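# Plug the front sections fed by red and blue funnels

## Task

The pipes behind the cover may cross, so work out which front section each funnel really drains into. Set the red plug on the flat front face of the section fed by the red-banded funnel, and the blue plug on the flat front face of the section fed by the blue-banded funnel. Marbles may be released from just above into a funnel or back into their tray. Apart from a marble, nothing may leave the table, and losing even a marble is discouraged. Each plug must stay in place on its own with no gripper holding it. At the end, open the grippers and move both arms away.

## Robot and tools

Robot: two Franka FR3 arms, left_arm and right_arm, each carrying a Robotiq 2F-140 parallel gripper with a wrist camera. The base of left_arm sits at (+0.048, +0.344, 0) m and the base of right_arm at (+0.057, -0.373, 0) m. Both are turned only slightly about z.

Frame: all printed poses share one scene frame. Its origin is on the table surface midway between the arms. +x points out across the table, +z points up, and left_arm is on the +y side. The arm names do not tell you which side of a picture something is on.

execute_actions(actions, pictures): actions holds at most one entry.
- An empty list only reports the state.
- A move is {"rows": [...], "steps": n}, with n from 1 to 15 and a default of 15. Each control step lasts 1/30 s. Row k is applied on step k, and the final row is reused for any remaining steps.
- A wait is {"steps": n} with no rows, n up to 300. It returns once n steps have passed since the previous result, and the time you spend replying counts toward them.
- pictures: false leaves out the images, which are otherwise included.
- A refused call sends nothing to the robot.

Row layout: one flat list of exactly 20 numbers covering both arms, even if only one arm is moving.
- Numbers 1-10 are left_arm: seven joint targets, then gripper position, force_limit, speed.
- Numbers 11-20 are right_arm in the same order.

Joint targets are absolute angles in radians, not offsets, in the same form as the Joint positions line. The joint order and stated ranges are:
- waist -2.744..2.744
- shoulder -1.784..1.784
- upper arm roll -2.901..2.901
- elbow -3.042..-0.152
- forearm roll -2.807..2.807
- wrist pitch 0.544..4.517
- wrist roll -3.016..3.016

A call is refused if a target goes more than 0.018 rad beyond a stated end and is also further out than that joint's last reading. The true end may differ from the stated one by up to 0.018 rad either way. Targets past the true end are clipped there, and "joint sent to its limit" is printed; it may refer to an earlier motion that is still running. If that line does not appear, the joint may still have no room left.

Speed: on each step, every target is held within a fixed distance of the measured angle. That distance is 0.248 rad for the first four joints, 0.677 for forearm roll, 0.715 for wrist pitch and 1.54 for wrist roll. If the targets would put a gripper more than 70 mm from where it is now, all of that arm's targets are pulled back toward the current angles. Distant goals therefore need several calls.

Gripper numbers are each in [-1, 1].
- position: +1 is fully open (140 mm), about -0.8 is where the pads touch, and -1 keeps closing until something blocks the fingers.
- force_limit: roughly 14 N at -1, 60 N at 0 and 107 N at +1, for parts up to 40 mm wide.
- speed: the gap changes at about 30 mm/s at -1, 140 at 0 and 250 at +1.
- A 0 in these slots is a real command. To leave a gripper alone, repeat its previous three values.

Gripper geometry: the fingers point along the gripper's +z and close along its y. end_effector_position is the point between the pads when closed. Closed fingertips reach about 33 mm past it, and open ones about 9 mm. Closing pushes the tips roughly 24 mm further out, so keep that much clearance above a surface.

Grasping: send position -1 and confirm that object_status reads 2.
- 0 means moving.
- 1 means blocked while opening.
- 2 means blocked while closing, so something is held.
- 3 means the fingers reached the target or the pads met; a thin part may still be held.

Stopped fingers stay put until the position number changes by at least 0.01, or until the object slips or is lost. A new force_limit during status 2 only applies together with a new position. To squeeze harder, raise the force and switch between -1 and -0.98. position_measured is in counts, not millimetres: 3 is fully open and 230 is pads together.

Result lines:
- The state line gives each gripper's end_effector_position in metres and its quaternion in wxyz order. It can drift from the truth at long reach.
- Joint positions and velocities are given per arm, in rad and rad/s.
- Joint torques are the full drive output. They are noisy and offset, and are nonzero even in free air.
- External joint torques are an estimate of outside load. They include friction and the weight of a held part.
- HELD marks steps on which some or all of your row was not sent.
- "joint command not followed" means a clearance check changed an arm's joint targets; the gripper part of the row still ran.

Between calls the arms keep heading for the last row's targets. They stop once motion nearly ceases or a step is HELD, and only a new action resumes travel. Fingers that are still opening or closing carry on.

Faults: an arm halts for 10 s and drops the rest of its call in either of these cases:
- a joint's contact torque reaches its load limit (waist 35, shoulder 35, upper arm roll 32, elbow 30, forearm roll 12, wrist pitch 12, wrist roll 12 N m);
- an outside force on the arm, its tool or a held part reaches 40 N. A held object's weight counts toward this.

Holding loads heats motors. A MOTOR HOT line is a warning; after it, an OVER-TEMPERATURE FAULT brakes that arm until it cools.

Other tools:
- zoom_image(camera, region): camera is cam_high, cam_left_wrist or cam_right_wrist. region is [x0, y0, x1, y1] in pixels of that camera's 504x504 image, measured from the top-left, and at most 504 on a side.
- read_manual(section) returns only licence text and moves nothing.
- finished_scene(scene) closes the given scene number for good and reports success. Replying with no tool call also ends things.

Cameras: cam_high is a fixed overview with fovy 63.9 deg and strong radial distortion. The two wrist cameras are near-pinhole, about 95 and 93 deg. A wrist camera may sit up to about 51 mm and 29 deg off its nominal frame.

Avoid:
- arms touching or pushing each other;
- knocking anything but a marble off the table;
- dropping or slamming parts, and pressing hard.

Parts being held can be jerked briefly, and loose items nudged, so recheck a grasp after moving. Before finishing, make sure both plugs rest stably on their own, then open the grippers and withdraw the arms.

Each tool is called by a JSON object that holds its "api" and its "payload", one argument or row to a line.

## Session

{"api": "execute_actions", "payload": {
  "actions": []
}}

Scene clock: 0.00 s of 6600.00 s.
left_arm: end_effector_position=(+0.6183, +0.8677, +0.3217) position_measured=3 object_status=3 end_effector_quat_wxyz=(+0.246, +0.617, +0.208, +0.719) | right_arm: end_effector_position=(+0.6474, -0.1297, +0.2335) position_measured=3 object_status=3 end_effector_quat_wxyz=(-0.270, +0.721, -0.476, +0.426)
Joint positions: left_arm=[ 1.13   0.472 -0.03  -1.95  -2.026  1.763  0.281] | right_arm=[-0.339 -0.102  0.683 -2.429 -1.99   2.709  1.923]
Joint velocities: left_arm=[-0.001 -0.     0.001  0.    -0.001  0.     0.   ] | right_arm=[-0.001  0.001 -0.001  0.001 -0.001  0.     0.001]
Joint torques (N m, as the joint torque sensors report them, + toward a larger angle): no reading
External joint torques (N m, as the arm's controller estimates them; a push from outside toward a larger angle lowers the number): no reading

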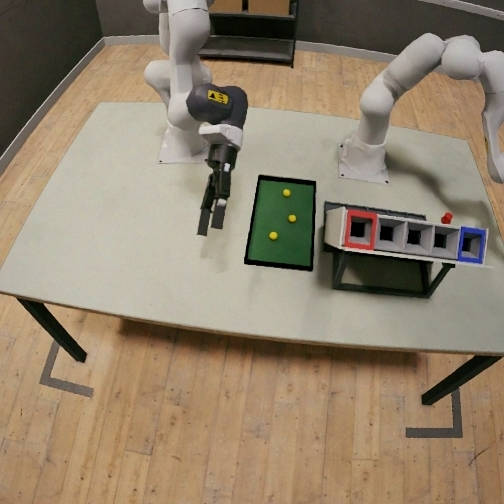

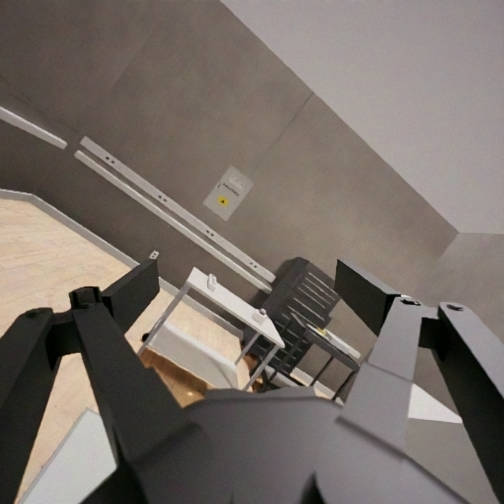

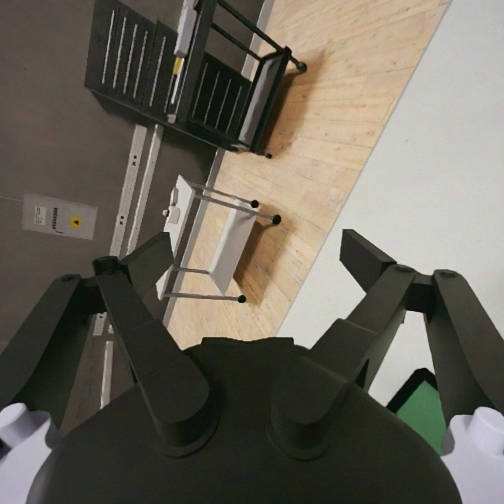

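{"api": "zoom_image", "payload": {
  "camera": "cam_high",
  "region": [230, 150, 504, 320]
}}

Region (230, 150, 504, 320) of cam_high's 504x504 image, scaled by 1.839, with more detail than that image has; it fills the top 313 rows of this view, and the rest is white.

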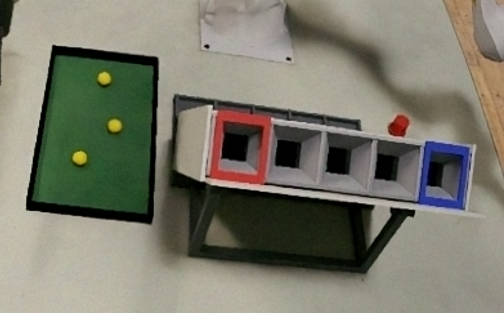

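{"api": "execute_actions", "payload": {
  "actions": [
    {"rows":[[1.13,0.2,0,-1.93,-2.0,1.76,0.2,1,0,0,-0.33,-0.2,0.6,-2.3,-1.7,2.5,1.5,1,0,0],[1.13,0.2,0,-1.93,-2.0,1.76,0.2,1,0,0,-0.33,-0.2,0.6,-2.3,-1.7,2.5,1.5,1,0,0],[1.13,0.2,0,-1.93,-2.0,1.76,0.2,1,0,0,-0.33,-0.2,0.6,-2.3,-1.7,2.5,1.5,1,0,0],[1.1,-0.5,0,-1.9,-1.8,1.7,0,1,0,0,-0.3,-0.5,0.4,-2.0,-1.5,2.2,1,1,0,0]],"steps":15}
  ],
  "pictures": false
}}

{"api": "execute_actions", "payload": {
  "actions": [
    {"steps":45}
  ],
  "pictures": false
}}

{"api": "execute_actions", "payload": {
  "actions": [
    {"rows":[[0.4,-0.6,0,-1.9,0,1.3,-1.17,1,0,0,-0.3,-0.5,0,-1.9,0,1.4,-1.571,1,0,0]]}
  ],
  "pictures": false
}}

{"api": "execute_actions", "payload": {
  "actions": [
    {"steps":90}
  ]
}}

Scene clock: 15.67 s of 6600.00 s.
left_arm: end_effector_position=(+0.5991, +0.7878, +0.6034) position_measured=3 object_status=3 end_effector_quat_wxyz=(+0.186, +0.627, +0.023, +0.756) | right_arm: end_effector_position=(+0.7296, -0.2367, +0.4821) position_measured=3 object_status=3 end_effector_quat_wxyz=(-0.277, +0.554, -0.520, +0.588)
Joint positions: left_arm=[ 1.111  0.052 -0.007 -1.913 -1.876  1.733  0.17 ] | right_arm=[-0.323 -0.28   0.535 -2.237 -1.759  2.528  1.709]
Joint velocities: left_arm=[-0.022 -0.939  0.009  0.074  0.188 -0.066 -0.202] | right_arm=[ 0.006 -0.406 -0.239  0.441  0.317 -0.324 -0.4  ]
Joint torques (N m, as the joint torque sensors report them, + toward a larger angle): left_arm=[ -2.26 -28.83  -0.28  25.34  -0.98  -1.73  -0.2 ] | right_arm=[  2.47 -17.    -4.18  21.17   1.    -0.87  -0.21]
External joint torques (N m, as the arm's controller estimates them; a push from outside toward a larger angle lowers the number): left_arm=[-2.63 -1.18 -0.52  3.09  0.89 -0.44 -0.24] | right_arm=[ 1.4  -1.15 -1.43 -0.27  0.81 -0.48 -0.17]
Steps of this call (steps 1 to 90: nothing new was sent; then 12.17 s passed at rest; steps 91 to 105: all 15 steps of this action). Readings (joint positions | what the end effector reports):
91: left_arm=[1.129 0.461 -0.028 -1.955 -2.024 1.764 0.278] | right_arm=[-0.336 -0.106 0.677 -2.424 -1.967 2.699 1.908] | left_arm position_measured=3 object_status=3 | right_arm position_measured=3 object_status=3
92: left_arm=[1.129 0.440 -0.026 -1.958 -2.022 1.765 0.276] | right_arm=[-0.334 -0.115 0.669 -2.412 -1.943 2.686 1.892] | left_arm position_measured=3 object_status=3 | right_arm position_measured=3 object_status=3
94: left_arm=[1.128 0.388 -0.019 -1.953 -2.003 1.763 0.263] | right_arm=[-0.332 -0.137 0.649 -2.384 -1.903 2.660 1.861] | left_arm position_measured=3 object_status=3 | right_arm position_measured=3 object_status=3
98: left_arm=[1.121 0.271 -0.011 -1.932 -1.942 1.750 0.226] | right_arm=[-0.328 -0.187 0.603 -2.334 -1.847 2.610 1.805] | left_arm position_measured=3 object_status=3 | right_arm position_measured=3 object_status=3
105: the state above

Scene clock: 17.17 s of 6600.00 s.
left_arm: end_effector_position=(+0.4953, +0.5612, +0.8885) position_measured=3 object_status=3 end_effector_quat_wxyz=(+0.093, +0.591, -0.164, +0.784) | right_arm: end_effector_position=(+0.6414, -0.3851, +0.7776) position_measured=3 object_status=3 end_effector_quat_wxyz=(-0.089, +0.433, -0.502, +0.743)
Joint positions: left_arm=[ 1.101 -0.501 -0.002 -1.899 -1.804  1.702  0.007] | right_arm=[-0.301 -0.502  0.402 -1.998 -1.503  2.203  1.017]
Joint velocities: left_arm=[ 0.    -0.002 -0.    -0.    -0.     0.001 -0.011] | right_arm=[-0.001 -0.002  0.    -0.     0.    -0.001 -0.044]
Joint torques (N m, as the joint torque sensors report them, + toward a larger angle): left_arm=[ -1.02 -11.18   1.37  24.41  -1.28  -0.62  -0.07] | right_arm=[ 0.19 -9.86 -6.53 21.85  0.23 -0.67 -0.02]
External joint torques (N m, as the arm's controller estimates them; a push from outside toward a larger angle lowers the number): left_arm=[-1.02  1.79  0.36  1.73  0.83 -0.34 -0.09] | right_arm=[ 0.17  2.46 -0.62 -2.08  0.77 -0.28  0.01]
Steps of this call (steps 1 to 45: the robot went on to your last target). Readings (joint positions | what the end effector reports):
1: left_arm=[1.110 0.020 -0.007 -1.911 -1.869 1.731 0.164] | right_arm=[-0.323 -0.294 0.527 -2.222 -1.748 2.517 1.694] | left_arm position_measured=3 object_status=3 | right_arm position_measured=3 object_status=3
2: left_arm=[1.110 -0.012 -0.006 -1.910 -1.864 1.729 0.157] | right_arm=[-0.322 -0.307 0.519 -2.207 -1.736 2.505 1.679] | left_arm position_measured=3 object_status=3 | right_arm position_measured=3 object_status=3
4: left_arm=[1.109 -0.077 -0.006 -1.907 -1.854 1.726 0.145] | right_arm=[-0.320 -0.335 0.502 -2.178 -1.711 2.480 1.647] | left_arm position_measured=3 object_status=3 | right_arm position_measured=3 object_status=3
8: left_arm=[1.107 -0.207 -0.005 -1.904 -1.839 1.721 0.123] | right_arm=[-0.315 -0.388 0.470 -2.119 -1.659 2.426 1.572] | left_arm position_measured=3 object_status=3 | right_arm position_measured=3 object_status=3
45: the state above

Scene clock: 17.67 s of 6600.00 s.
left_arm: end_effector_position=(+0.5025, +0.3776, +0.7067) position_measured=3 object_status=3 end_effector_quat_wxyz=(+0.245, +0.799, -0.246, +0.490) | right_arm: end_effector_position=(+0.5456, -0.5805, +0.6770) position_measured=3 object_status=3 end_effector_quat_wxyz=(-0.101, -0.457, +0.697, -0.543)
Joint positions: left_arm=[ 0.792 -0.569  0.002 -1.899 -1.165  1.498 -0.397] | right_arm=[-0.296 -0.501  0.183 -1.939 -1.017  1.87   0.53 ]
Joint velocities: left_arm=[-0.714 -0.088 -0.04   0.     1.438 -0.362 -0.78 ] | right_arm=[-0.033 -0.    -0.488  0.086  1.153 -0.662 -1.218]
Joint torques (N m, as the joint torque sensors report them, + toward a larger angle): left_arm=[ 0.22 -9.7   2.01 23.44 -1.18  1.58 -0.19] | right_arm=[  2.54 -12.42   0.97  22.82  -0.24   1.65  -0.36]
External joint torques (N m, as the arm's controller estimates them; a push from outside toward a larger angle lowers the number): left_arm=[-2.35 -0.59 -0.77  1.67  1.2  -0.58 -0.23] | right_arm=[ 0.95  0.73 -0.11  0.07  1.   -0.39 -0.35]
Steps of this call (steps 1 to 15: all 15 steps of this action). Readings (joint positions | what the end effector reports):
1: left_arm=[1.089 -0.504 0.004 -1.899 -1.771 1.691 -0.019] | right_arm=[-0.297 -0.501 0.396 -1.996 -1.476 2.184 0.990] | left_arm position_measured=3 object_status=3 | right_arm position_measured=3 object_status=3
2: left_arm=[1.073 -0.508 0.006 -1.900 -1.735 1.676 -0.046] | right_arm=[-0.295 -0.501 0.385 -1.991 -1.448 2.163 0.962] | left_arm position_measured=3 object_status=3 | right_arm position_measured=3 object_status=3
4: left_arm=[1.037 -0.519 0.006 -1.900 -1.661 1.647 -0.099] | right_arm=[-0.295 -0.501 0.358 -1.981 -1.391 2.118 0.904] | left_arm position_measured=3 object_status=3 | right_arm position_measured=3 object_status=3
8: left_arm=[0.957 -0.541 0.005 -1.900 -1.499 1.589 -0.207] | right_arm=[-0.295 -0.501 0.300 -1.963 -1.270 2.026 0.784] | left_arm position_measured=3 object_status=3 | right_arm position_measured=3 object_status=3
15: the state above

Scene clock: 20.67 s of 6600.00 s.
left_arm: end_effector_position=(+0.3505, +0.4673, +0.5038) position_measured=3 object_status=3 end_effector_quat_wxyz=(+0.001, +1.000, -0.008, +0.001) | right_arm: end_effector_position=(+0.4258, -0.4345, +0.4778) position_measured=3 object_status=3 end_effector_quat_wxyz=(+0.002, +0.996, -0.084, +0.001)
Joint positions: left_arm=[ 0.402 -0.598 -0.001 -1.9   -0.004  1.303 -1.166] | right_arm=[-0.301 -0.501  0.002 -1.902 -0.003  1.403 -1.567]
Joint velocities: left_arm=[ 0.  0. -0. -0.  0. -0.  0.] | right_arm=[ 0.002 -0.001  0.001 -0.     0.    -0.    -0.001]
Joint torques (N m, as the joint torque sensors report them, + toward a larger angle): left_arm=[-1.5  -9.14 -0.55 22.36  1.59  2.13 -0.14] | right_arm=[  0.79 -11.82  -0.1   22.26   1.53   2.45   0.04]
External joint torques (N m, as the arm's controller estimates them; a push from outside toward a larger angle lowers the number): left_arm=[-1.5  -0.84 -0.02  1.05  0.77 -0.41 -0.14] | right_arm=[ 0.69  0.81  0.27 -0.09  0.66 -0.08  0.04]
Steps of this call (steps 1 to 75: the robot went on to your last target; steps 76 to 90: nothing new was sent). Readings (joint positions | what the end effector reports):
1: left_arm=[0.765 -0.572 0.002 -1.899 -1.110 1.486 -0.424] | right_arm=[-0.297 -0.501 0.166 -1.935 -0.972 1.847 0.485] | left_arm position_measured=3 object_status=3 | right_arm position_measured=3 object_status=3
2: left_arm=[0.737 -0.575 0.002 -1.899 -1.054 1.475 -0.451] | right_arm=[-0.297 -0.501 0.150 -1.932 -0.924 1.823 0.438] | left_arm position_measured=3 object_status=3 | right_arm position_measured=3 object_status=3
4: left_arm=[0.678 -0.579 0.001 -1.899 -0.934 1.453 -0.505] | right_arm=[-0.298 -0.501 0.119 -1.927 -0.822 1.776 0.335] | left_arm position_measured=3 object_status=3 | right_arm position_measured=3 object_status=3
8: left_arm=[0.558 -0.586 -0.001 -1.899 -0.672 1.413 -0.611] | right_arm=[-0.300 -0.501 0.071 -1.918 -0.595 1.688 0.108] | left_arm position_measured=3 object_status=3 | right_arm position_measured=3 object_status=3
90: the state above
All arms were judged still, so your last target was given up. Only a new action makes them travel on or press farther. Fingers that are still opening or closing keep moving.

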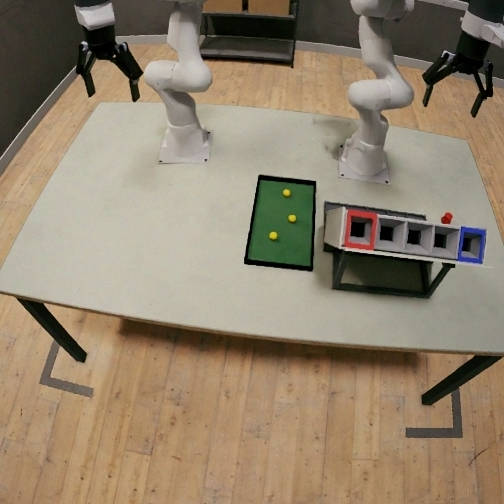

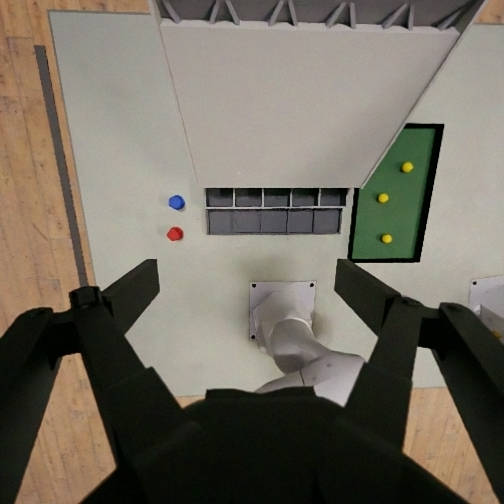

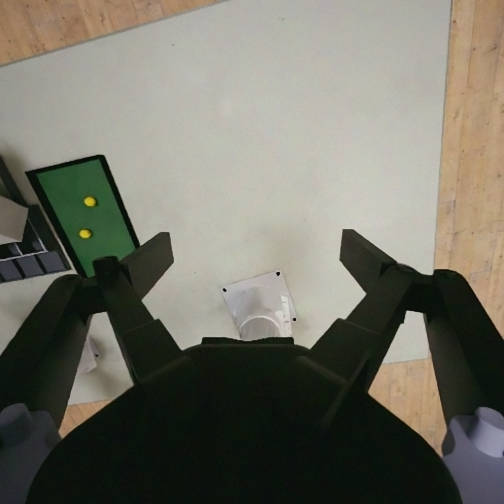

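{"api": "execute_actions", "payload": {
  "actions": [
    {"rows":[[-0.91,-0.68,0,-2.752,0,2.072,-2.49,0.3,-0.6,0,-0.6,-0.5,0,-1.9,0,1.4,-1.571,1,0,0]]}
  ],
  "pictures": false
}}

{"api": "execute_actions", "payload": {
  "actions": [
    {"steps":75}
  ]
}}

Scene clock: 32.50 s of 6600.00 s.
left_arm: end_effector_position=(+0.4201, +0.2832, +0.3232) position_measured=91 object_status=0 end_effector_quat_wxyz=(+0.011, +0.997, +0.068, +0.044) | right_arm: end_effector_position=(+0.3914, -0.5408, +0.4772) position_measured=3 object_status=3 end_effector_quat_wxyz=(-0.000, +0.973, -0.232, +0.000)
Joint positions: left_arm=[-0.154 -0.67   0.003 -2.451 -0.     1.871 -1.868] | right_arm=[-0.598 -0.499 -0.003 -1.901 -0.001  1.402 -1.567]
Joint velocities: left_arm=[-1.139  0.004 -0.064 -1.177 -0.     0.527 -0.997] | right_arm=[-0.002 -0.     0.01  -0.     0.     0.    -0.   ]
Joint torques (N m, as the joint torque sensors report them, + toward a larger angle): left_arm=[  2.64 -11.9    2.04  31.85   0.78   3.75  -0.21] | right_arm=[ -0.69 -12.65   2.23  21.85   1.01   2.29   0.02]
External joint torques (N m, as the arm's controller estimates them; a push from outside toward a larger angle lowers the number): left_arm=[-2.65 -0.32 -0.12  1.06 -0.19  0.46 -0.2 ] | right_arm=[-0.73  0.13  2.63 -0.56  0.13 -0.24  0.02]
Steps of this call (steps 1 to 90: nothing new was sent; then 8.33 s passed at rest; steps 91 to 105: all 15 steps of this action). Readings (joint positions | what the end effector reports):
91: left_arm=[0.378 -0.609 0.005 -1.924 -0.002 1.349 -1.216] | right_arm=[-0.345 -0.501 0.016 -1.901 0.001 1.402 -1.567] | left_arm position_measured=3 object_status=0 | right_arm position_measured=3 object_status=3
92: left_arm=[0.349 -0.620 0.007 -1.953 -0.002 1.398 -1.266] | right_arm=[-0.398 -0.501 0.018 -1.901 0.002 1.402 -1.567] | left_arm position_measured=10 object_status=0 | right_arm position_measured=3 object_status=3
94: left_arm=[0.285 -0.636 0.007 -2.016 -0.001 1.494 -1.368] | right_arm=[-0.501 -0.500 0.010 -1.901 0.002 1.402 -1.567] | left_arm position_measured=25 object_status=0 | right_arm position_measured=3 object_status=3
98: left_arm=[0.136 -0.659 0.006 -2.163 -0.001 1.669 -1.574] | right_arm=[-0.588 -0.499 -0.007 -1.901 -0.001 1.402 -1.567] | left_arm position_measured=55 object_status=0 | right_arm position_measured=3 object_status=3
105: the state above

Scene clock: 35.00 s of 6600.00 s.
left_arm: end_effector_position=(+0.2476, +0.0824, +0.1996) position_measured=91 object_status=3 end_effector_quat_wxyz=(-0.002, +1.000, -0.002, -0.000) | right_arm: end_effector_position=(+0.3914, -0.5408, +0.4773) position_measured=3 object_status=3 end_effector_quat_wxyz=(-0.000, +0.973, -0.232, +0.000)
Joint positions: left_arm=[-0.908 -0.678 -0.002 -2.751  0.     2.069 -2.486] | right_arm=[-0.599 -0.499 -0.002 -1.901 -0.001  1.402 -1.567]
Joint velocities: left_arm=[ 0.001 -0.001 -0.    -0.002 -0.001  0.    -0.   ] | right_arm=[-0.    -0.     0.001 -0.     0.002 -0.     0.001]
Joint torques (N m, as the joint torque sensors report them, + toward a larger angle): left_arm=[-1.47 -9.66 -0.52 24.61  0.63  2.77 -0.15] | right_arm=[ -0.7  -12.47   1.92  22.64   1.01   2.43   0.02]
External joint torques (N m, as the arm's controller estimates them; a push from outside toward a larger angle lowers the number): left_arm=[-1.47 -1.35  0.09  0.81 -0.17  0.3  -0.15] | right_arm=[-0.69  0.26  2.37  0.26  0.14 -0.09  0.02]
Steps of this call (steps 1 to 60: the robot went on to your last target; steps 61 to 75: nothing new was sent). Readings (joint positions | what the end effector reports):
1: left_arm=[-0.195 -0.671 0.002 -2.492 -0.000 1.889 -1.901] | right_arm=[-0.598 -0.499 -0.002 -1.901 -0.001 1.402 -1.567] | left_arm position_measured=91 object_status=0 | right_arm position_measured=3 object_status=3
2: left_arm=[-0.235 -0.671 0.002 -2.532 -0.000 1.906 -1.931] | right_arm=[-0.598 -0.499 -0.002 -1.901 -0.001 1.402 -1.567] | left_arm position_measured=91 object_status=0 | right_arm position_measured=3 object_status=3
4: left_arm=[-0.326 -0.672 0.003 -2.609 0.000 1.937 -1.996] | right_arm=[-0.598 -0.499 -0.002 -1.901 -0.001 1.402 -1.567] | left_arm position_measured=91 object_status=3 | right_arm position_measured=3 object_status=3
8: left_arm=[-0.568 -0.672 0.003 -2.713 0.000 1.994 -2.135] | right_arm=[-0.598 -0.499 -0.002 -1.901 -0.001 1.402 -1.567] | left_arm position_measured=91 object_status=3 | right_arm position_measured=3 object_status=3
75: the state above
All arms were judged still, so your last target was given up. Only a new action makes them travel on or press farther. Fingers that are still opening or closing keep moving.

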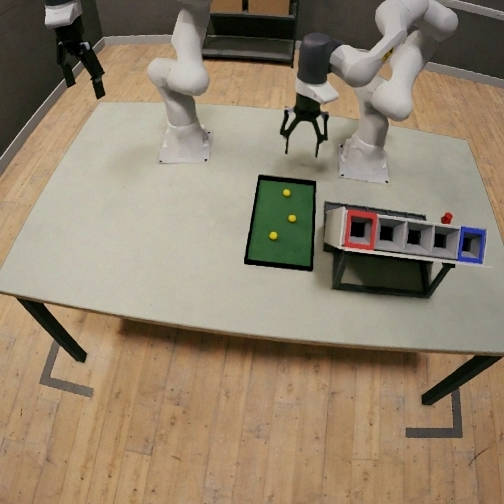

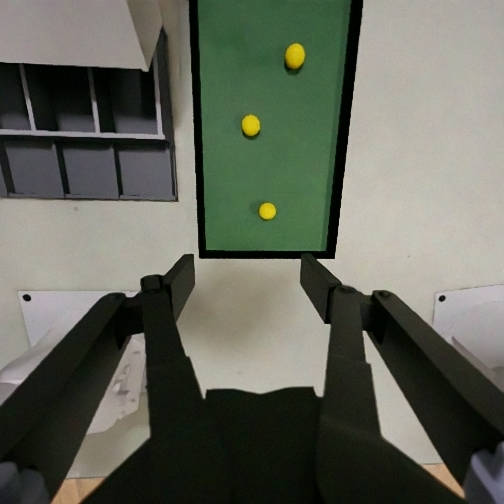

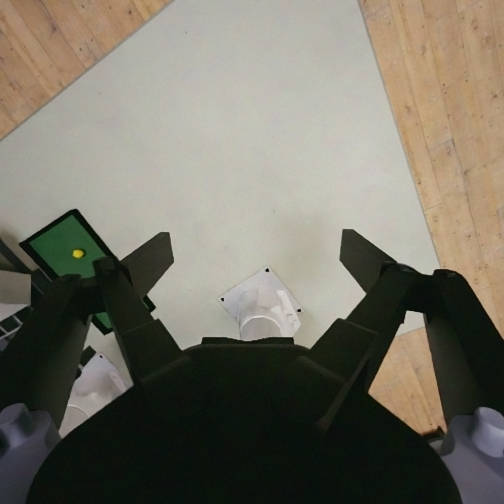

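{"api": "execute_actions", "payload": {
  "actions": [
    {"rows":[[-0.871,-0.322,0,-2.763,0,2.441,-2.452,-0.05,-0.6,0,-0.6,-0.5,0,-1.9,0,1.4,-1.571,1,0,0]]}
  ],
  "pictures": false
}}

{"api": "execute_actions", "payload": {
  "actions": [
    {"steps":30}
  ]
}}

Scene clock: 43.57 s of 6600.00 s.
left_arm: end_effector_position=(+0.2812, +0.0592, +0.0979) position_measured=135 object_status=3 end_effector_quat_wxyz=(-0.010, +1.000, +0.003, -0.008) | right_arm: end_effector_position=(+0.3914, -0.5408, +0.4773) position_measured=3 object_status=3 end_effector_quat_wxyz=(-0.000, +0.973, -0.232, +0.000)
Joint positions: left_arm=[-0.873 -0.324 -0.001 -2.765  0.     2.416 -2.462] | right_arm=[-0.599 -0.499 -0.002 -1.901 -0.001  1.402 -1.567]
Joint velocities: left_arm=[ 0.001 -0.001 -0.001  0.008 -0.001  0.138  0.022] | right_arm=[-0.001 -0.     0.001  0.002  0.    -0.    -0.002]
Joint torques (N m, as the joint torque sensors report them, + toward a larger angle): left_arm=[  1.73 -15.75   0.68  22.58   0.46   2.77   0.37] | right_arm=[ -1.32 -13.03   1.33  21.89   0.91   2.26  -0.01]
External joint torques (N m, as the arm's controller estimates them; a push from outside toward a larger angle lowers the number): left_arm=[ 1.73  0.95  0.99  2.47 -0.12  0.47  0.37] | right_arm=[-1.37 -0.15  1.7  -0.61  0.04 -0.27 -0.01]
Steps of this call (steps 1 to 90: nothing new was sent; then 5.07 s passed at rest; steps 91 to 105: all 15 steps of this action). Readings (joint positions | what the end effector reports):
91: left_arm=[-0.902 -0.646 -0.002 -2.746 0.000 2.115 -2.484] | right_arm=[-0.599 -0.499 -0.002 -1.901 -0.001 1.402 -1.567] | left_arm position_measured=91 object_status=0 | right_arm position_measured=3 object_status=3
92: left_arm=[-0.894 -0.588 -0.002 -2.742 0.000 2.165 -2.482] | right_arm=[-0.599 -0.499 -0.002 -1.901 -0.001 1.402 -1.567] | left_arm position_measured=98 object_status=0 | right_arm position_measured=3 object_status=3
94: left_arm=[-0.883 -0.459 -0.002 -2.746 0.000 2.251 -2.477] | right_arm=[-0.599 -0.499 -0.002 -1.901 -0.001 1.402 -1.567] | left_arm position_measured=113 object_status=0 | right_arm position_measured=3 object_status=3
98: left_arm=[-0.875 -0.333 -0.001 -2.769 0.000 2.349 -2.470] | right_arm=[-0.599 -0.499 -0.002 -1.901 -0.001 1.402 -1.567] | left_arm position_measured=135 object_status=0 | right_arm position_measured=3 object_status=3
105: the state above

Scene clock: 44.57 s of 6600.00 s.
left_arm: end_effector_position=(+0.2858, +0.0536, +0.0998) position_measured=135 object_status=3 end_effector_quat_wxyz=(-0.001, +1.000, +0.000, -0.001) | right_arm: end_effector_position=(+0.3914, -0.5408, +0.4773) position_measured=3 object_status=3 end_effector_quat_wxyz=(-0.000, +0.973, -0.232, +0.000)
Joint positions: left_arm=[-0.873 -0.324 -0.001 -2.764  0.     2.438 -2.456] | right_arm=[-0.599 -0.499 -0.002 -1.901 -0.001  1.402 -1.567]
Joint velocities: left_arm=[ 0.    -0.001  0.002 -0.    -0.     0.     0.001] | right_arm=[-0.     0.     0.    -0.001 -0.001  0.001 -0.001]
Joint torques (N m, as the joint torque sensors report them, + toward a larger angle): left_arm=[  1.3  -16.34  -0.04  23.13   0.36   2.91   0.43] | right_arm=[ -0.08 -12.65   1.35  21.83   0.91   2.32  -0.02]
External joint torques (N m, as the arm's controller estimates them; a push from outside toward a larger angle lowers the number): left_arm=[ 1.23  0.8   0.21  2.45 -0.22  0.42  0.43] | right_arm=[-0.09 -0.03  1.78 -0.5   0.04 -0.2  -0.02]
Steps of this call (steps 1 to 30: the robot went on to your last target). Readings (joint positions | what the end effector reports):
1: left_arm=[-0.873 -0.324 -0.001 -2.764 0.000 2.420 -2.462] | right_arm=[-0.599 -0.499 -0.002 -1.901 -0.001 1.402 -1.567] | left_arm position_measured=135 object_status=3 | right_arm position_measured=3 object_status=3
2: left_arm=[-0.873 -0.324 -0.001 -2.764 0.000 2.424 -2.461] | right_arm=[-0.599 -0.499 -0.002 -1.901 -0.001 1.402 -1.567] | left_arm position_measured=135 object_status=3 | right_arm position_measured=3 object_status=3
4: left_arm=[-0.873 -0.324 -0.001 -2.764 0.000 2.428 -2.460] | right_arm=[-0.599 -0.499 -0.002 -1.901 -0.001 1.402 -1.567] | left_arm position_measured=135 object_status=3 | right_arm position_measured=3 object_status=3
8: left_arm=[-0.873 -0.324 -0.001 -2.764 0.000 2.434 -2.459] | right_arm=[-0.599 -0.499 -0.002 -1.901 -0.001 1.402 -1.567] | left_arm position_measured=135 object_status=3 | right_arm position_measured=3 object_status=3
30: the state above
All arms were judged still, so your last target was given up. Only a new action makes them travel on or press farther. Fingers that are still opening or closing keep moving.

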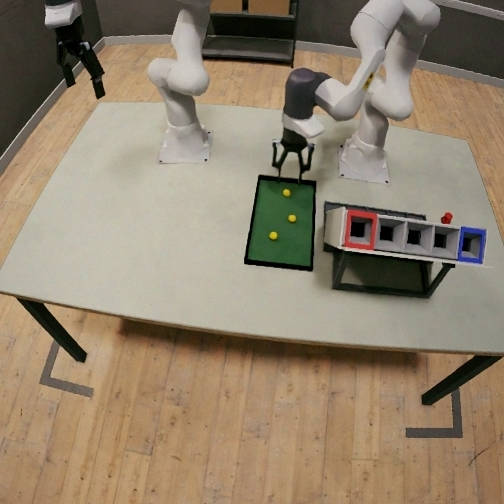

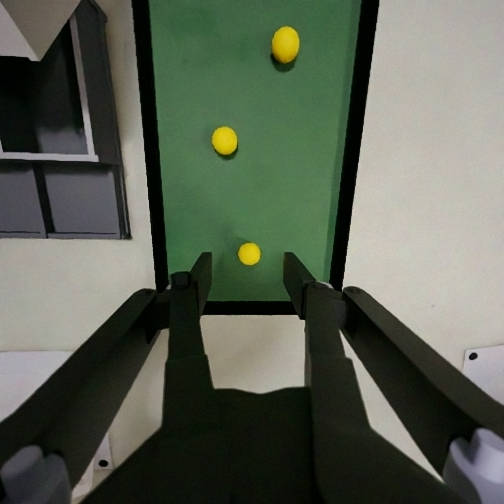

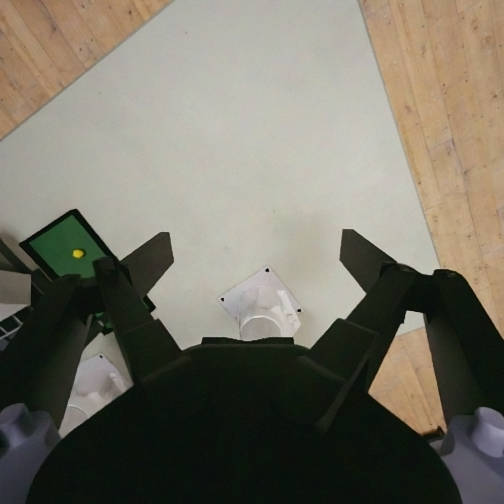

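{"api": "execute_actions", "payload": {
  "actions": [
    {"rows":[[-0.871,-0.31,0,-2.766,0,2.47,-2.452,-0.05,-0.6,0,-0.6,-0.5,0,-1.9,0,1.4,-1.571,1,0,0],[-0.871,-0.29,0,-2.77,0,2.50,-2.452,-0.05,-0.6,0,-0.6,-0.5,0,-1.9,0,1.4,-1.571,1,0,0],[-0.871,-0.27,0,-2.774,0,2.53,-2.452,-0.05,-0.6,0,-0.6,-0.5,0,-1.9,0,1.4,-1.571,1,0,0],[-0.871,-0.25,0,-2.778,0,2.56,-2.452,-0.05,-0.6,0,-0.6,-0.5,0,-1.9,0,1.4,-1.571,1,0,0],[-0.871,-0.23,0,-2.782,0,2.58,-2.452,-0.05,-0.6,0,-0.6,-0.5,0,-1.9,0,1.4,-1.571,1,0,0],[-0.871,-0.21,0,-2.786,0,2.60,-2.452,-0.05,-0.6,0,-0.6,-0.5,0,-1.9,0,1.4,-1.571,1,0,0],[-0.871,-0.19,0,-2.79,0,2.62,-2.452,-0.05,-0.6,0,-0.6,-0.5,0,-1.9,0,1.4,-1.571,1,0,0],[-0.871,-0.17,0,-2.794,0,2.635,-2.452,-0.05,-0.6,0,-0.6,-0.5,0,-1.9,0,1.4,-1.571,1,0,0],[-0.871,-0.156,0,-2.797,0,2.642,-2.452,-0.05,-0.6,0,-0.6,-0.5,0,-1.9,0,1.4,-1.571,1,0,0]]}
  ]
}}

{"api": "execute_actions", "payload": {
  "actions": [
    {"rows":[[-0.871,-0.156,0,-2.797,0,2.642,-2.452,-1,-0.6,-0.3,-0.6,-0.5,0,-1.9,0,1.4,-1.571,1,0,0]]}
  ]
}}

Scene clock: 55.47 s of 6600.00 s.
left_arm: end_effector_position=(+0.2817, +0.0585, +0.0406) position_measured=135 object_status=3 end_effector_quat_wxyz=(-0.009, +1.000, +0.000, -0.007) | right_arm: end_effector_position=(+0.3914, -0.5408, +0.4773) position_measured=3 object_status=3 end_effector_quat_wxyz=(-0.000, +0.973, -0.232, +0.000)
Joint positions: left_arm=[-0.873 -0.158 -0.001 -2.798  0.     2.616 -2.456] | right_arm=[-0.599 -0.499 -0.002 -1.901 -0.001  1.402 -1.567]
Joint velocities: left_arm=[ 0.002  0.005 -0.001 -0.001  0.002  0.14  -0.001] | right_arm=[-0.    -0.001 -0.001  0.001  0.001  0.    -0.001]
Joint torques (N m, as the joint torque sensors report them, + toward a larger angle): left_arm=[  0.55 -19.05   0.46  20.56   0.24   2.96   0.36] | right_arm=[ -0.48 -12.41   2.04  22.63   0.98   2.43  -0.01]
External joint torques (N m, as the arm's controller estimates them; a push from outside toward a larger angle lowers the number): left_arm=[ 0.52  1.29  0.59  2.62 -0.19  0.56  0.36] | right_arm=[-0.49  0.3   2.48  0.26  0.11 -0.09 -0.01]
Steps of this call (steps 1 to 90: nothing new was sent; then 7.40 s passed at rest; steps 91 to 105: all 15 steps of this action). Readings (joint positions | what the end effector reports):
91: left_arm=[-0.873 -0.322 -0.001 -2.764 0.000 2.443 -2.456] | right_arm=[-0.599 -0.499 -0.002 -1.901 -0.001 1.402 -1.567] | left_arm position_measured=135 object_status=3 | right_arm position_measured=3 object_status=3
92: left_arm=[-0.873 -0.315 -0.001 -2.764 0.000 2.453 -2.456] | right_arm=[-0.599 -0.499 -0.002 -1.901 -0.001 1.402 -1.567] | left_arm position_measured=135 object_status=3 | right_arm position_measured=3 object_status=3
94: left_arm=[-0.873 -0.289 -0.001 -2.767 0.000 2.483 -2.456] | right_arm=[-0.599 -0.499 -0.002 -1.901 -0.001 1.402 -1.567] | left_arm position_measured=135 object_status=3 | right_arm position_measured=3 object_status=3
98: left_arm=[-0.873 -0.214 -0.001 -2.782 0.000 2.553 -2.456] | right_arm=[-0.599 -0.499 -0.002 -1.901 -0.001 1.402 -1.567] | left_arm position_measured=135 object_status=3 | right_arm position_measured=3 object_status=3
105: the state above

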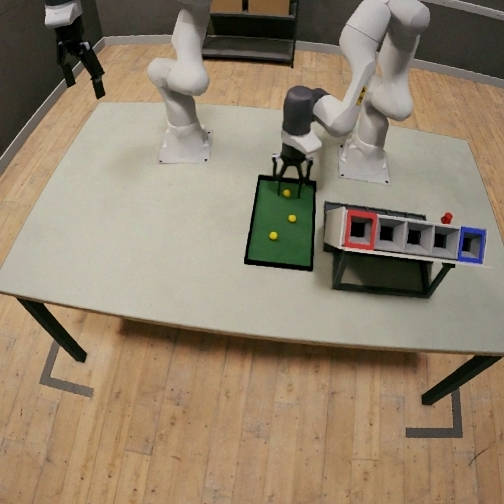

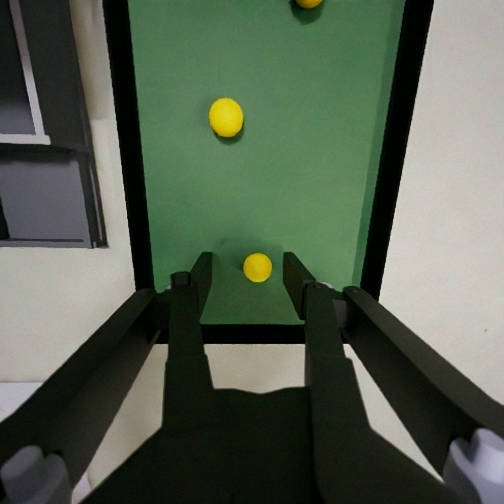

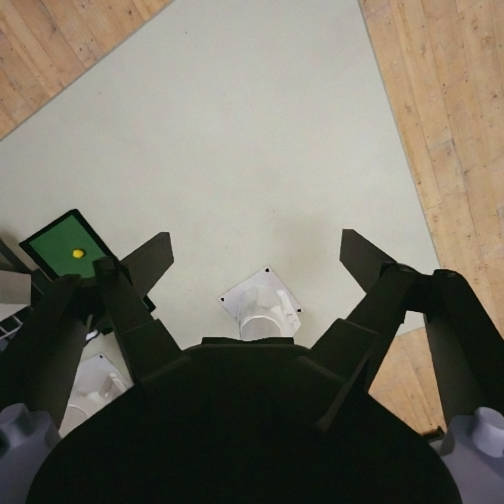

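Scene clock: 55.97 s of 6600.00 s.
left_arm: end_effector_position=(+0.2862, +0.0531, +0.0424) position_measured=197 object_status=0 end_effector_quat_wxyz=(-0.001, +1.000, +0.000, -0.000) | right_arm: end_effector_position=(+0.3914, -0.5408, +0.4773) position_measured=3 object_status=3 end_effector_quat_wxyz=(-0.000, +0.973, -0.232, +0.000)
Joint positions: left_arm=[-0.873 -0.158 -0.001 -2.798  0.     2.638 -2.456] | right_arm=[-0.599 -0.499 -0.002 -1.901 -0.001  1.402 -1.567]
Joint velocities: left_arm=[-0.     0.001 -0.     0.001 -0.001  0.007  0.001] | right_arm=[-0.001 -0.    -0.    -0.     0.    -0.    -0.002]
Joint torques (N m, as the joint torque sensors report them, + toward a larger angle): left_arm=[  1.46 -18.5    0.43  19.33   0.19   2.96   0.32] | right_arm=[ -0.87 -12.6    2.04  21.63   0.96   2.37   0.05]
External joint torques (N m, as the arm's controller estimates them; a push from outside toward a larger angle lowers the number): left_arm=[ 1.52  1.54  0.64  1.55 -0.25  0.49  0.32] | right_arm=[-0.81 -0.01  2.57 -0.68  0.11 -0.15  0.05]
Steps of this call (steps 1 to 15: all 15 steps of this action). Readings (joint positions | what the end effector reports):
1: left_arm=[-0.873 -0.158 -0.001 -2.798 0.000 2.620 -2.456] | right_arm=[-0.599 -0.499 -0.002 -1.901 -0.001 1.402 -1.567] | left_arm position_measured=135 object_status=0 | right_arm position_measured=3 object_status=3
2: left_arm=[-0.873 -0.158 -0.001 -2.798 0.000 2.624 -2.456] | right_arm=[-0.599 -0.499 -0.002 -1.901 -0.001 1.402 -1.567] | left_arm position_measured=140 object_status=0 | right_arm position_measured=3 object_status=3
4: left_arm=[-0.873 -0.158 -0.001 -2.798 0.000 2.629 -2.456] | right_arm=[-0.599 -0.499 -0.002 -1.901 -0.001 1.402 -1.567] | left_arm position_measured=152 object_status=0 | right_arm position_measured=3 object_status=3
8: left_arm=[-0.873 -0.158 -0.001 -2.798 0.000 2.635 -2.456] | right_arm=[-0.599 -0.499 -0.002 -1.901 -0.001 1.402 -1.567] | left_arm position_measured=175 object_status=0 | right_arm position_measured=3 object_status=3
15: the state above

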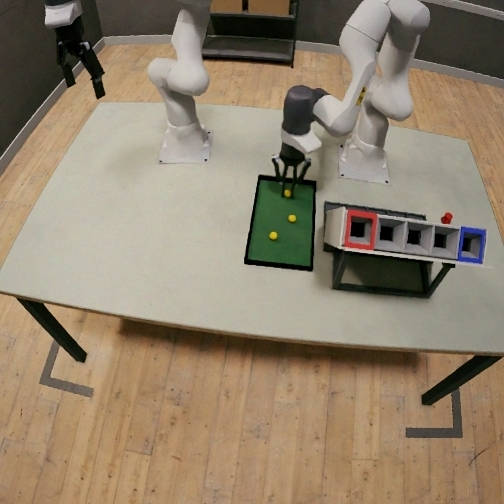

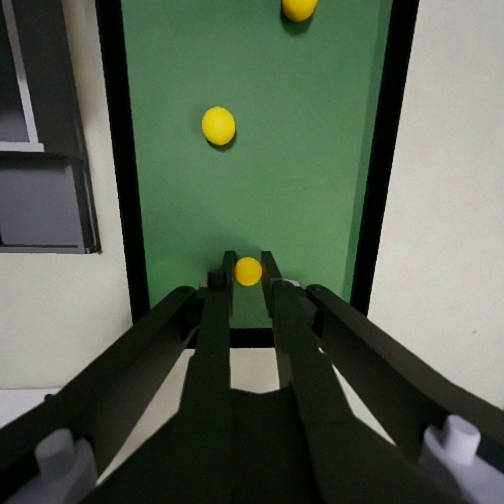

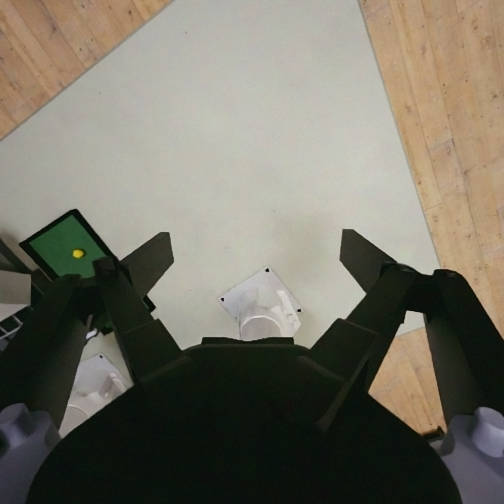

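{"api": "execute_actions", "payload": {
  "actions": [
    {"rows":[[-0.871,-0.2,0,-2.79,0,2.6,-2.452,-1,-0.6,-0.3,-0.6,-0.5,0,-1.9,0,1.4,-1.571,1,0,0],[-0.871,-0.25,0,-2.78,0,2.53,-2.452,-1,-0.6,-0.3,-0.6,-0.5,0,-1.9,0,1.4,-1.571,1,0,0],[-0.871,-0.32,0,-2.76,0,2.44,-2.452,-1,-0.6,-0.3,-0.6,-0.5,0,-1.9,0,1.4,-1.571,1,0,0],[-0.871,-0.32,0,-2.76,0,2.44,-2.452,-1,-0.6,-0.3,-0.6,-0.5,0,-1.9,0,1.4,-1.571,1,0,0],[-0.871,-0.4,0,-2.7,0,2.3,-2.452,-1,-0.6,-0.3,-0.6,-0.5,0,-1.9,0,1.4,-1.571,1,0,0],[-0.871,-0.6,0,-2.3,0,1.7,-2.452,-1,-0.6,-0.3,-0.6,-0.5,0,-1.9,0,1.4,-1.571,1,0,0]]}
  ],
  "pictures": false
}}

{"api": "execute_actions", "payload": {
  "actions": [
    {"rows":[[-0.7,-0.55,0,-2.0,0,1.45,-2.28,-1,-0.6,-0.3,-0.6,-0.5,0,-1.9,0,1.4,-1.571,1,0,0]]}
  ],
  "pictures": false
}}

{"api": "execute_actions", "payload": {
  "actions": [
    {"rows":[[-0.131,-0.254,0,-1.675,0,1.421,-1.712,-1,-0.6,-0.3,-0.6,-0.5,0,-1.9,0,1.4,-1.571,1,0,0]]}
  ],
  "pictures": false
}}

{"api": "execute_actions", "payload": {
  "actions": [
    {"steps":40}
  ]
}}

Scene clock: 65.23 s of 6600.00 s.
left_arm: end_effector_position=(+0.3233, +0.0080, +0.3320) position_measured=197 object_status=2 end_effector_quat_wxyz=(+0.065, +0.996, +0.000, +0.054) | right_arm: end_effector_position=(+0.3914, -0.5408, +0.4773) position_measured=3 object_status=3 end_effector_quat_wxyz=(-0.000, +0.973, -0.232, +0.000)
Joint positions: left_arm=[-0.873 -0.56  -0.001 -2.377  0.     1.985 -2.456] | right_arm=[-0.599 -0.499 -0.002 -1.901 -0.001  1.402 -1.567]
Joint velocities: left_arm=[-0.    -0.533 -0.001  0.961  0.001 -1.393  0.   ] | right_arm=[-0.     0.001 -0.    -0.001  0.001 -0.     0.   ]
Joint torques (N m, as the joint torque sensors report them, + toward a larger angle): left_arm=[ 1.17 -7.   -0.51 17.86  0.7   0.73  0.29] | right_arm=[ -1.07 -13.14   1.08  22.43   0.94   2.42  -0.06]
External joint torques (N m, as the arm's controller estimates them; a push from outside toward a larger angle lowers the number): left_arm=[ 1.09 -2.22 -0.08  2.86 -0.07 -0.91  0.29] | right_arm=[-1.09 -0.47  1.5   0.09  0.07 -0.1  -0.06]
Steps of this call (steps 1 to 15: the robot went on to your last target; steps 16 to 90: nothing new was sent; then 5.77 s passed at rest; steps 91 to 105: all 15 steps of this action). Readings (joint positions | what the end effector reports):
91: left_arm=[-0.873 -0.164 -0.001 -2.798 0.000 2.632 -2.456] | right_arm=[-0.599 -0.499 -0.002 -1.901 -0.001 1.402 -1.567] | left_arm position_measured=197 object_status=2 | right_arm position_measured=3 object_status=3
92: left_arm=[-0.873 -0.183 -0.001 -2.797 0.000 2.613 -2.456] | right_arm=[-0.599 -0.499 -0.002 -1.901 -0.001 1.402 -1.567] | left_arm position_measured=197 object_status=2 | right_arm position_measured=3 object_status=3
94: left_arm=[-0.873 -0.252 -0.001 -2.783 0.000 2.555 -2.456] | right_arm=[-0.599 -0.499 -0.002 -1.901 -0.001 1.402 -1.567] | left_arm position_measured=197 object_status=2 | right_arm position_measured=3 object_status=3
98: left_arm=[-0.873 -0.398 -0.001 -2.657 0.000 2.334 -2.456] | right_arm=[-0.599 -0.499 -0.002 -1.901 -0.001 1.402 -1.567] | left_arm position_measured=197 object_status=2 | right_arm position_measured=3 object_status=3
105: the state above

Scene clock: 65.73 s of 6600.00 s.
left_arm: end_effector_position=(+0.3337, +0.0978, +0.4598) position_measured=197 object_status=2 end_effector_quat_wxyz=(+0.016, +1.000, +0.022, +0.017) | right_arm: end_effector_position=(+0.3914, -0.5408, +0.4773) position_measured=3 object_status=3 end_effector_quat_wxyz=(-0.000, +0.973, -0.232, +0.000)
Joint positions: left_arm=[-0.703 -0.554  0.002 -2.002 -0.     1.494 -2.325] | right_arm=[-0.599 -0.499 -0.002 -1.901 -0.001  1.402 -1.567]
Joint velocities: left_arm=[ 0.006  0.035 -0.005  0.    -0.001 -0.255  0.137] | right_arm=[ 0.001  0.001 -0.001  0.001  0.    -0.001  0.001]
Joint torques (N m, as the joint torque sensors report them, + toward a larger angle): left_arm=[  0.77 -10.12  -1.84  26.03   0.86   2.36   0.36] | right_arm=[ -0.24 -12.52   1.91  21.9    1.06   2.43  -0.03]
External joint torques (N m, as the arm's controller estimates them; a push from outside toward a larger angle lowers the number): left_arm=[ 0.8   1.85 -1.25  2.75 -0.03 -0.38  0.36] | right_arm=[-0.22  0.17  2.37 -0.47  0.2  -0.09 -0.03]
Steps of this call (steps 1 to 15: all 15 steps of this action). Readings (joint positions | what the end effector reports):
1: left_arm=[-0.852 -0.567 -0.009 -2.334 -0.000 1.933 -2.447] | right_arm=[-0.599 -0.499 -0.002 -1.901 -0.001 1.402 -1.567] | left_arm position_measured=197 object_status=2 | right_arm position_measured=3 object_status=3
2: left_arm=[-0.825 -0.565 -0.009 -2.286 -0.000 1.884 -2.437] | right_arm=[-0.599 -0.499 -0.002 -1.901 -0.001 1.402 -1.567] | left_arm position_measured=197 object_status=2 | right_arm position_measured=3 object_status=3
4: left_arm=[-0.777 -0.558 -0.005 -2.186 -0.000 1.788 -2.417] | right_arm=[-0.599 -0.499 -0.002 -1.901 -0.001 1.402 -1.567] | left_arm position_measured=197 object_status=2 | right_arm position_measured=3 object_status=3
8: left_arm=[-0.716 -0.558 0.002 -2.033 -0.000 1.617 -2.373] | right_arm=[-0.599 -0.499 -0.002 -1.901 -0.001 1.402 -1.567] | left_arm position_measured=197 object_status=2 | right_arm position_measured=3 object_status=3
15: the state above

Scene clock: 66.23 s of 6600.00 s.
left_arm: end_effector_position=(+0.5012, +0.2803, +0.4778) position_measured=197 object_status=2 end_effector_quat_wxyz=(+0.002, +0.996, +0.094, +0.002) | right_arm: end_effector_position=(+0.3914, -0.5408, +0.4773) position_measured=3 object_status=3 end_effector_quat_wxyz=(-0.000, +0.973, -0.232, +0.000)
Joint positions: left_arm=[-0.141 -0.255  0.011 -1.684 -0.     1.433 -1.899] | right_arm=[-0.599 -0.499 -0.002 -1.901 -0.001  1.402 -1.567]
Joint velocities: left_arm=[ 0.181  0.014  0.002  0.075 -0.    -0.057  0.607] | right_arm=[-0.001 -0.    -0.     0.002  0.001 -0.    -0.   ]
Joint torques (N m, as the joint torque sensors report them, + toward a larger angle): left_arm=[ -5.02 -20.78  -7.25  25.86   0.91   2.21   0.41] | right_arm=[  0.27 -13.17   1.8   22.52   0.92   2.45  -0.05]
External joint torques (N m, as the arm's controller estimates them; a push from outside toward a larger angle lowers the number): left_arm=[-0.19  1.88 -0.02  2.78  0.81 -0.31  0.4 ] | right_arm=[ 0.28 -0.4   2.26  0.09  0.05 -0.08 -0.05]
Steps of this call (steps 1 to 15: all 15 steps of this action). Readings (joint positions | what the end effector reports):
1: left_arm=[-0.665 -0.523 -0.011 -1.960 -0.003 1.475 -2.288] | right_arm=[-0.599 -0.499 -0.002 -1.901 -0.001 1.402 -1.567] | left_arm position_measured=197 object_status=2 | right_arm position_measured=3 object_status=3
2: left_arm=[-0.622 -0.480 -0.014 -1.910 -0.004 1.472 -2.254] | right_arm=[-0.599 -0.499 -0.002 -1.901 -0.001 1.402 -1.567] | left_arm position_measured=197 object_status=2 | right_arm position_measured=3 object_status=3
4: left_arm=[-0.535 -0.403 -0.014 -1.829 -0.004 1.465 -2.193] | right_arm=[-0.599 -0.499 -0.002 -1.901 -0.001 1.402 -1.567] | left_arm position_measured=197 object_status=2 | right_arm position_measured=3 object_status=3
8: left_arm=[-0.352 -0.309 -0.010 -1.743 -0.004 1.454 -2.087] | right_arm=[-0.599 -0.499 -0.002 -1.901 -0.001 1.402 -1.567] | left_arm position_measured=197 object_status=2 | right_arm position_measured=3 object_status=3
15: the state above

Scene clock: 67.57 s of 6600.00 s.
left_arm: end_effector_position=(+0.4993, +0.2795, +0.4800) position_measured=197 object_status=2 end_effector_quat_wxyz=(+0.001, +1.000, +0.003, +0.001) | right_arm: end_effector_position=(+0.3914, -0.5408, +0.4773) position_measured=3 object_status=3 end_effector_quat_wxyz=(-0.000, +0.973, -0.232, +0.000)
Joint positions: left_arm=[-0.133 -0.255  0.002 -1.677 -0.     1.424 -1.718] | right_arm=[-0.599 -0.499 -0.002 -1.901 -0.001  1.402 -1.567]
Joint velocities: left_arm=[-0.001 -0.    -0.001 -0.     0.     0.     0.006] | right_arm=[-0.     0.    -0.     0.001  0.001 -0.001 -0.   ]
Joint torques (N m, as the joint torque sensors report them, + toward a larger angle): left_arm=[  1.17 -20.34  -1.35  25.11   0.87   2.17   0.23] | right_arm=[ -0.52 -12.32   2.42  22.51   0.93   2.45  -0.01]
External joint torques (N m, as the arm's controller estimates them; a push from outside toward a larger angle lowers the number): left_arm=[ 1.2   1.1  -1.05  2.54  0.   -0.36  0.23] | right_arm=[-0.47  0.37  2.92  0.15  0.07 -0.07 -0.01]
Steps of this call (steps 1 to 40: the robot went on to your last target). Readings (joint positions | what the end effector reports):
1: left_arm=[-0.136 -0.255 0.010 -1.681 -0.000 1.431 -1.880] | right_arm=[-0.599 -0.499 -0.002 -1.901 -0.001 1.402 -1.567] | left_arm position_measured=197 object_status=2 | right_arm position_measured=3 object_status=3
2: left_arm=[-0.134 -0.255 0.009 -1.680 -0.000 1.430 -1.863] | right_arm=[-0.599 -0.499 -0.002 -1.901 -0.001 1.402 -1.567] | left_arm position_measured=197 object_status=2 | right_arm position_measured=3 object_status=3
4: left_arm=[-0.133 -0.255 0.005 -1.678 -0.000 1.428 -1.834] | right_arm=[-0.599 -0.499 -0.002 -1.901 -0.001 1.402 -1.567] | left_arm position_measured=197 object_status=2 | right_arm position_measured=3 object_status=3
8: left_arm=[-0.133 -0.255 0.002 -1.677 -0.000 1.426 -1.792] | right_arm=[-0.599 -0.499 -0.002 -1.901 -0.001 1.402 -1.567] | left_arm position_measured=197 object_status=2 | right_arm position_measured=3 object_status=3
40: the state above

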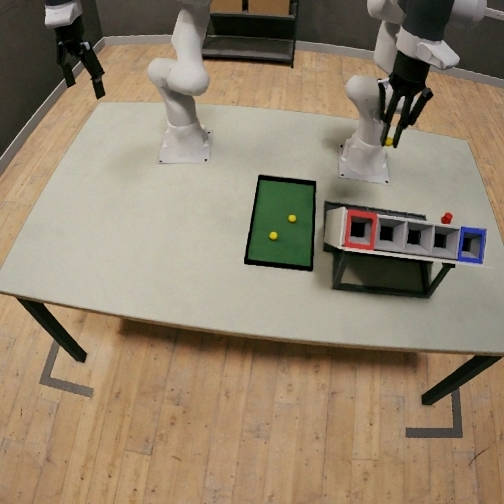

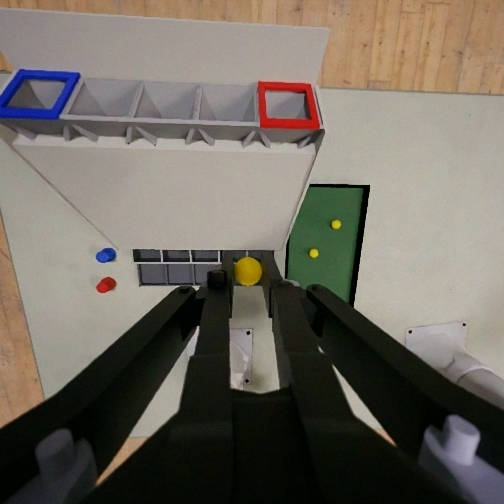

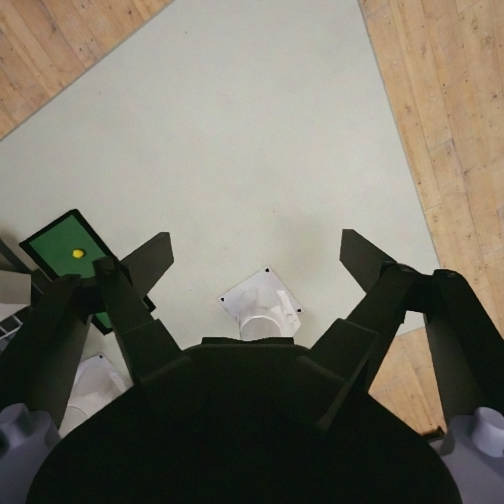

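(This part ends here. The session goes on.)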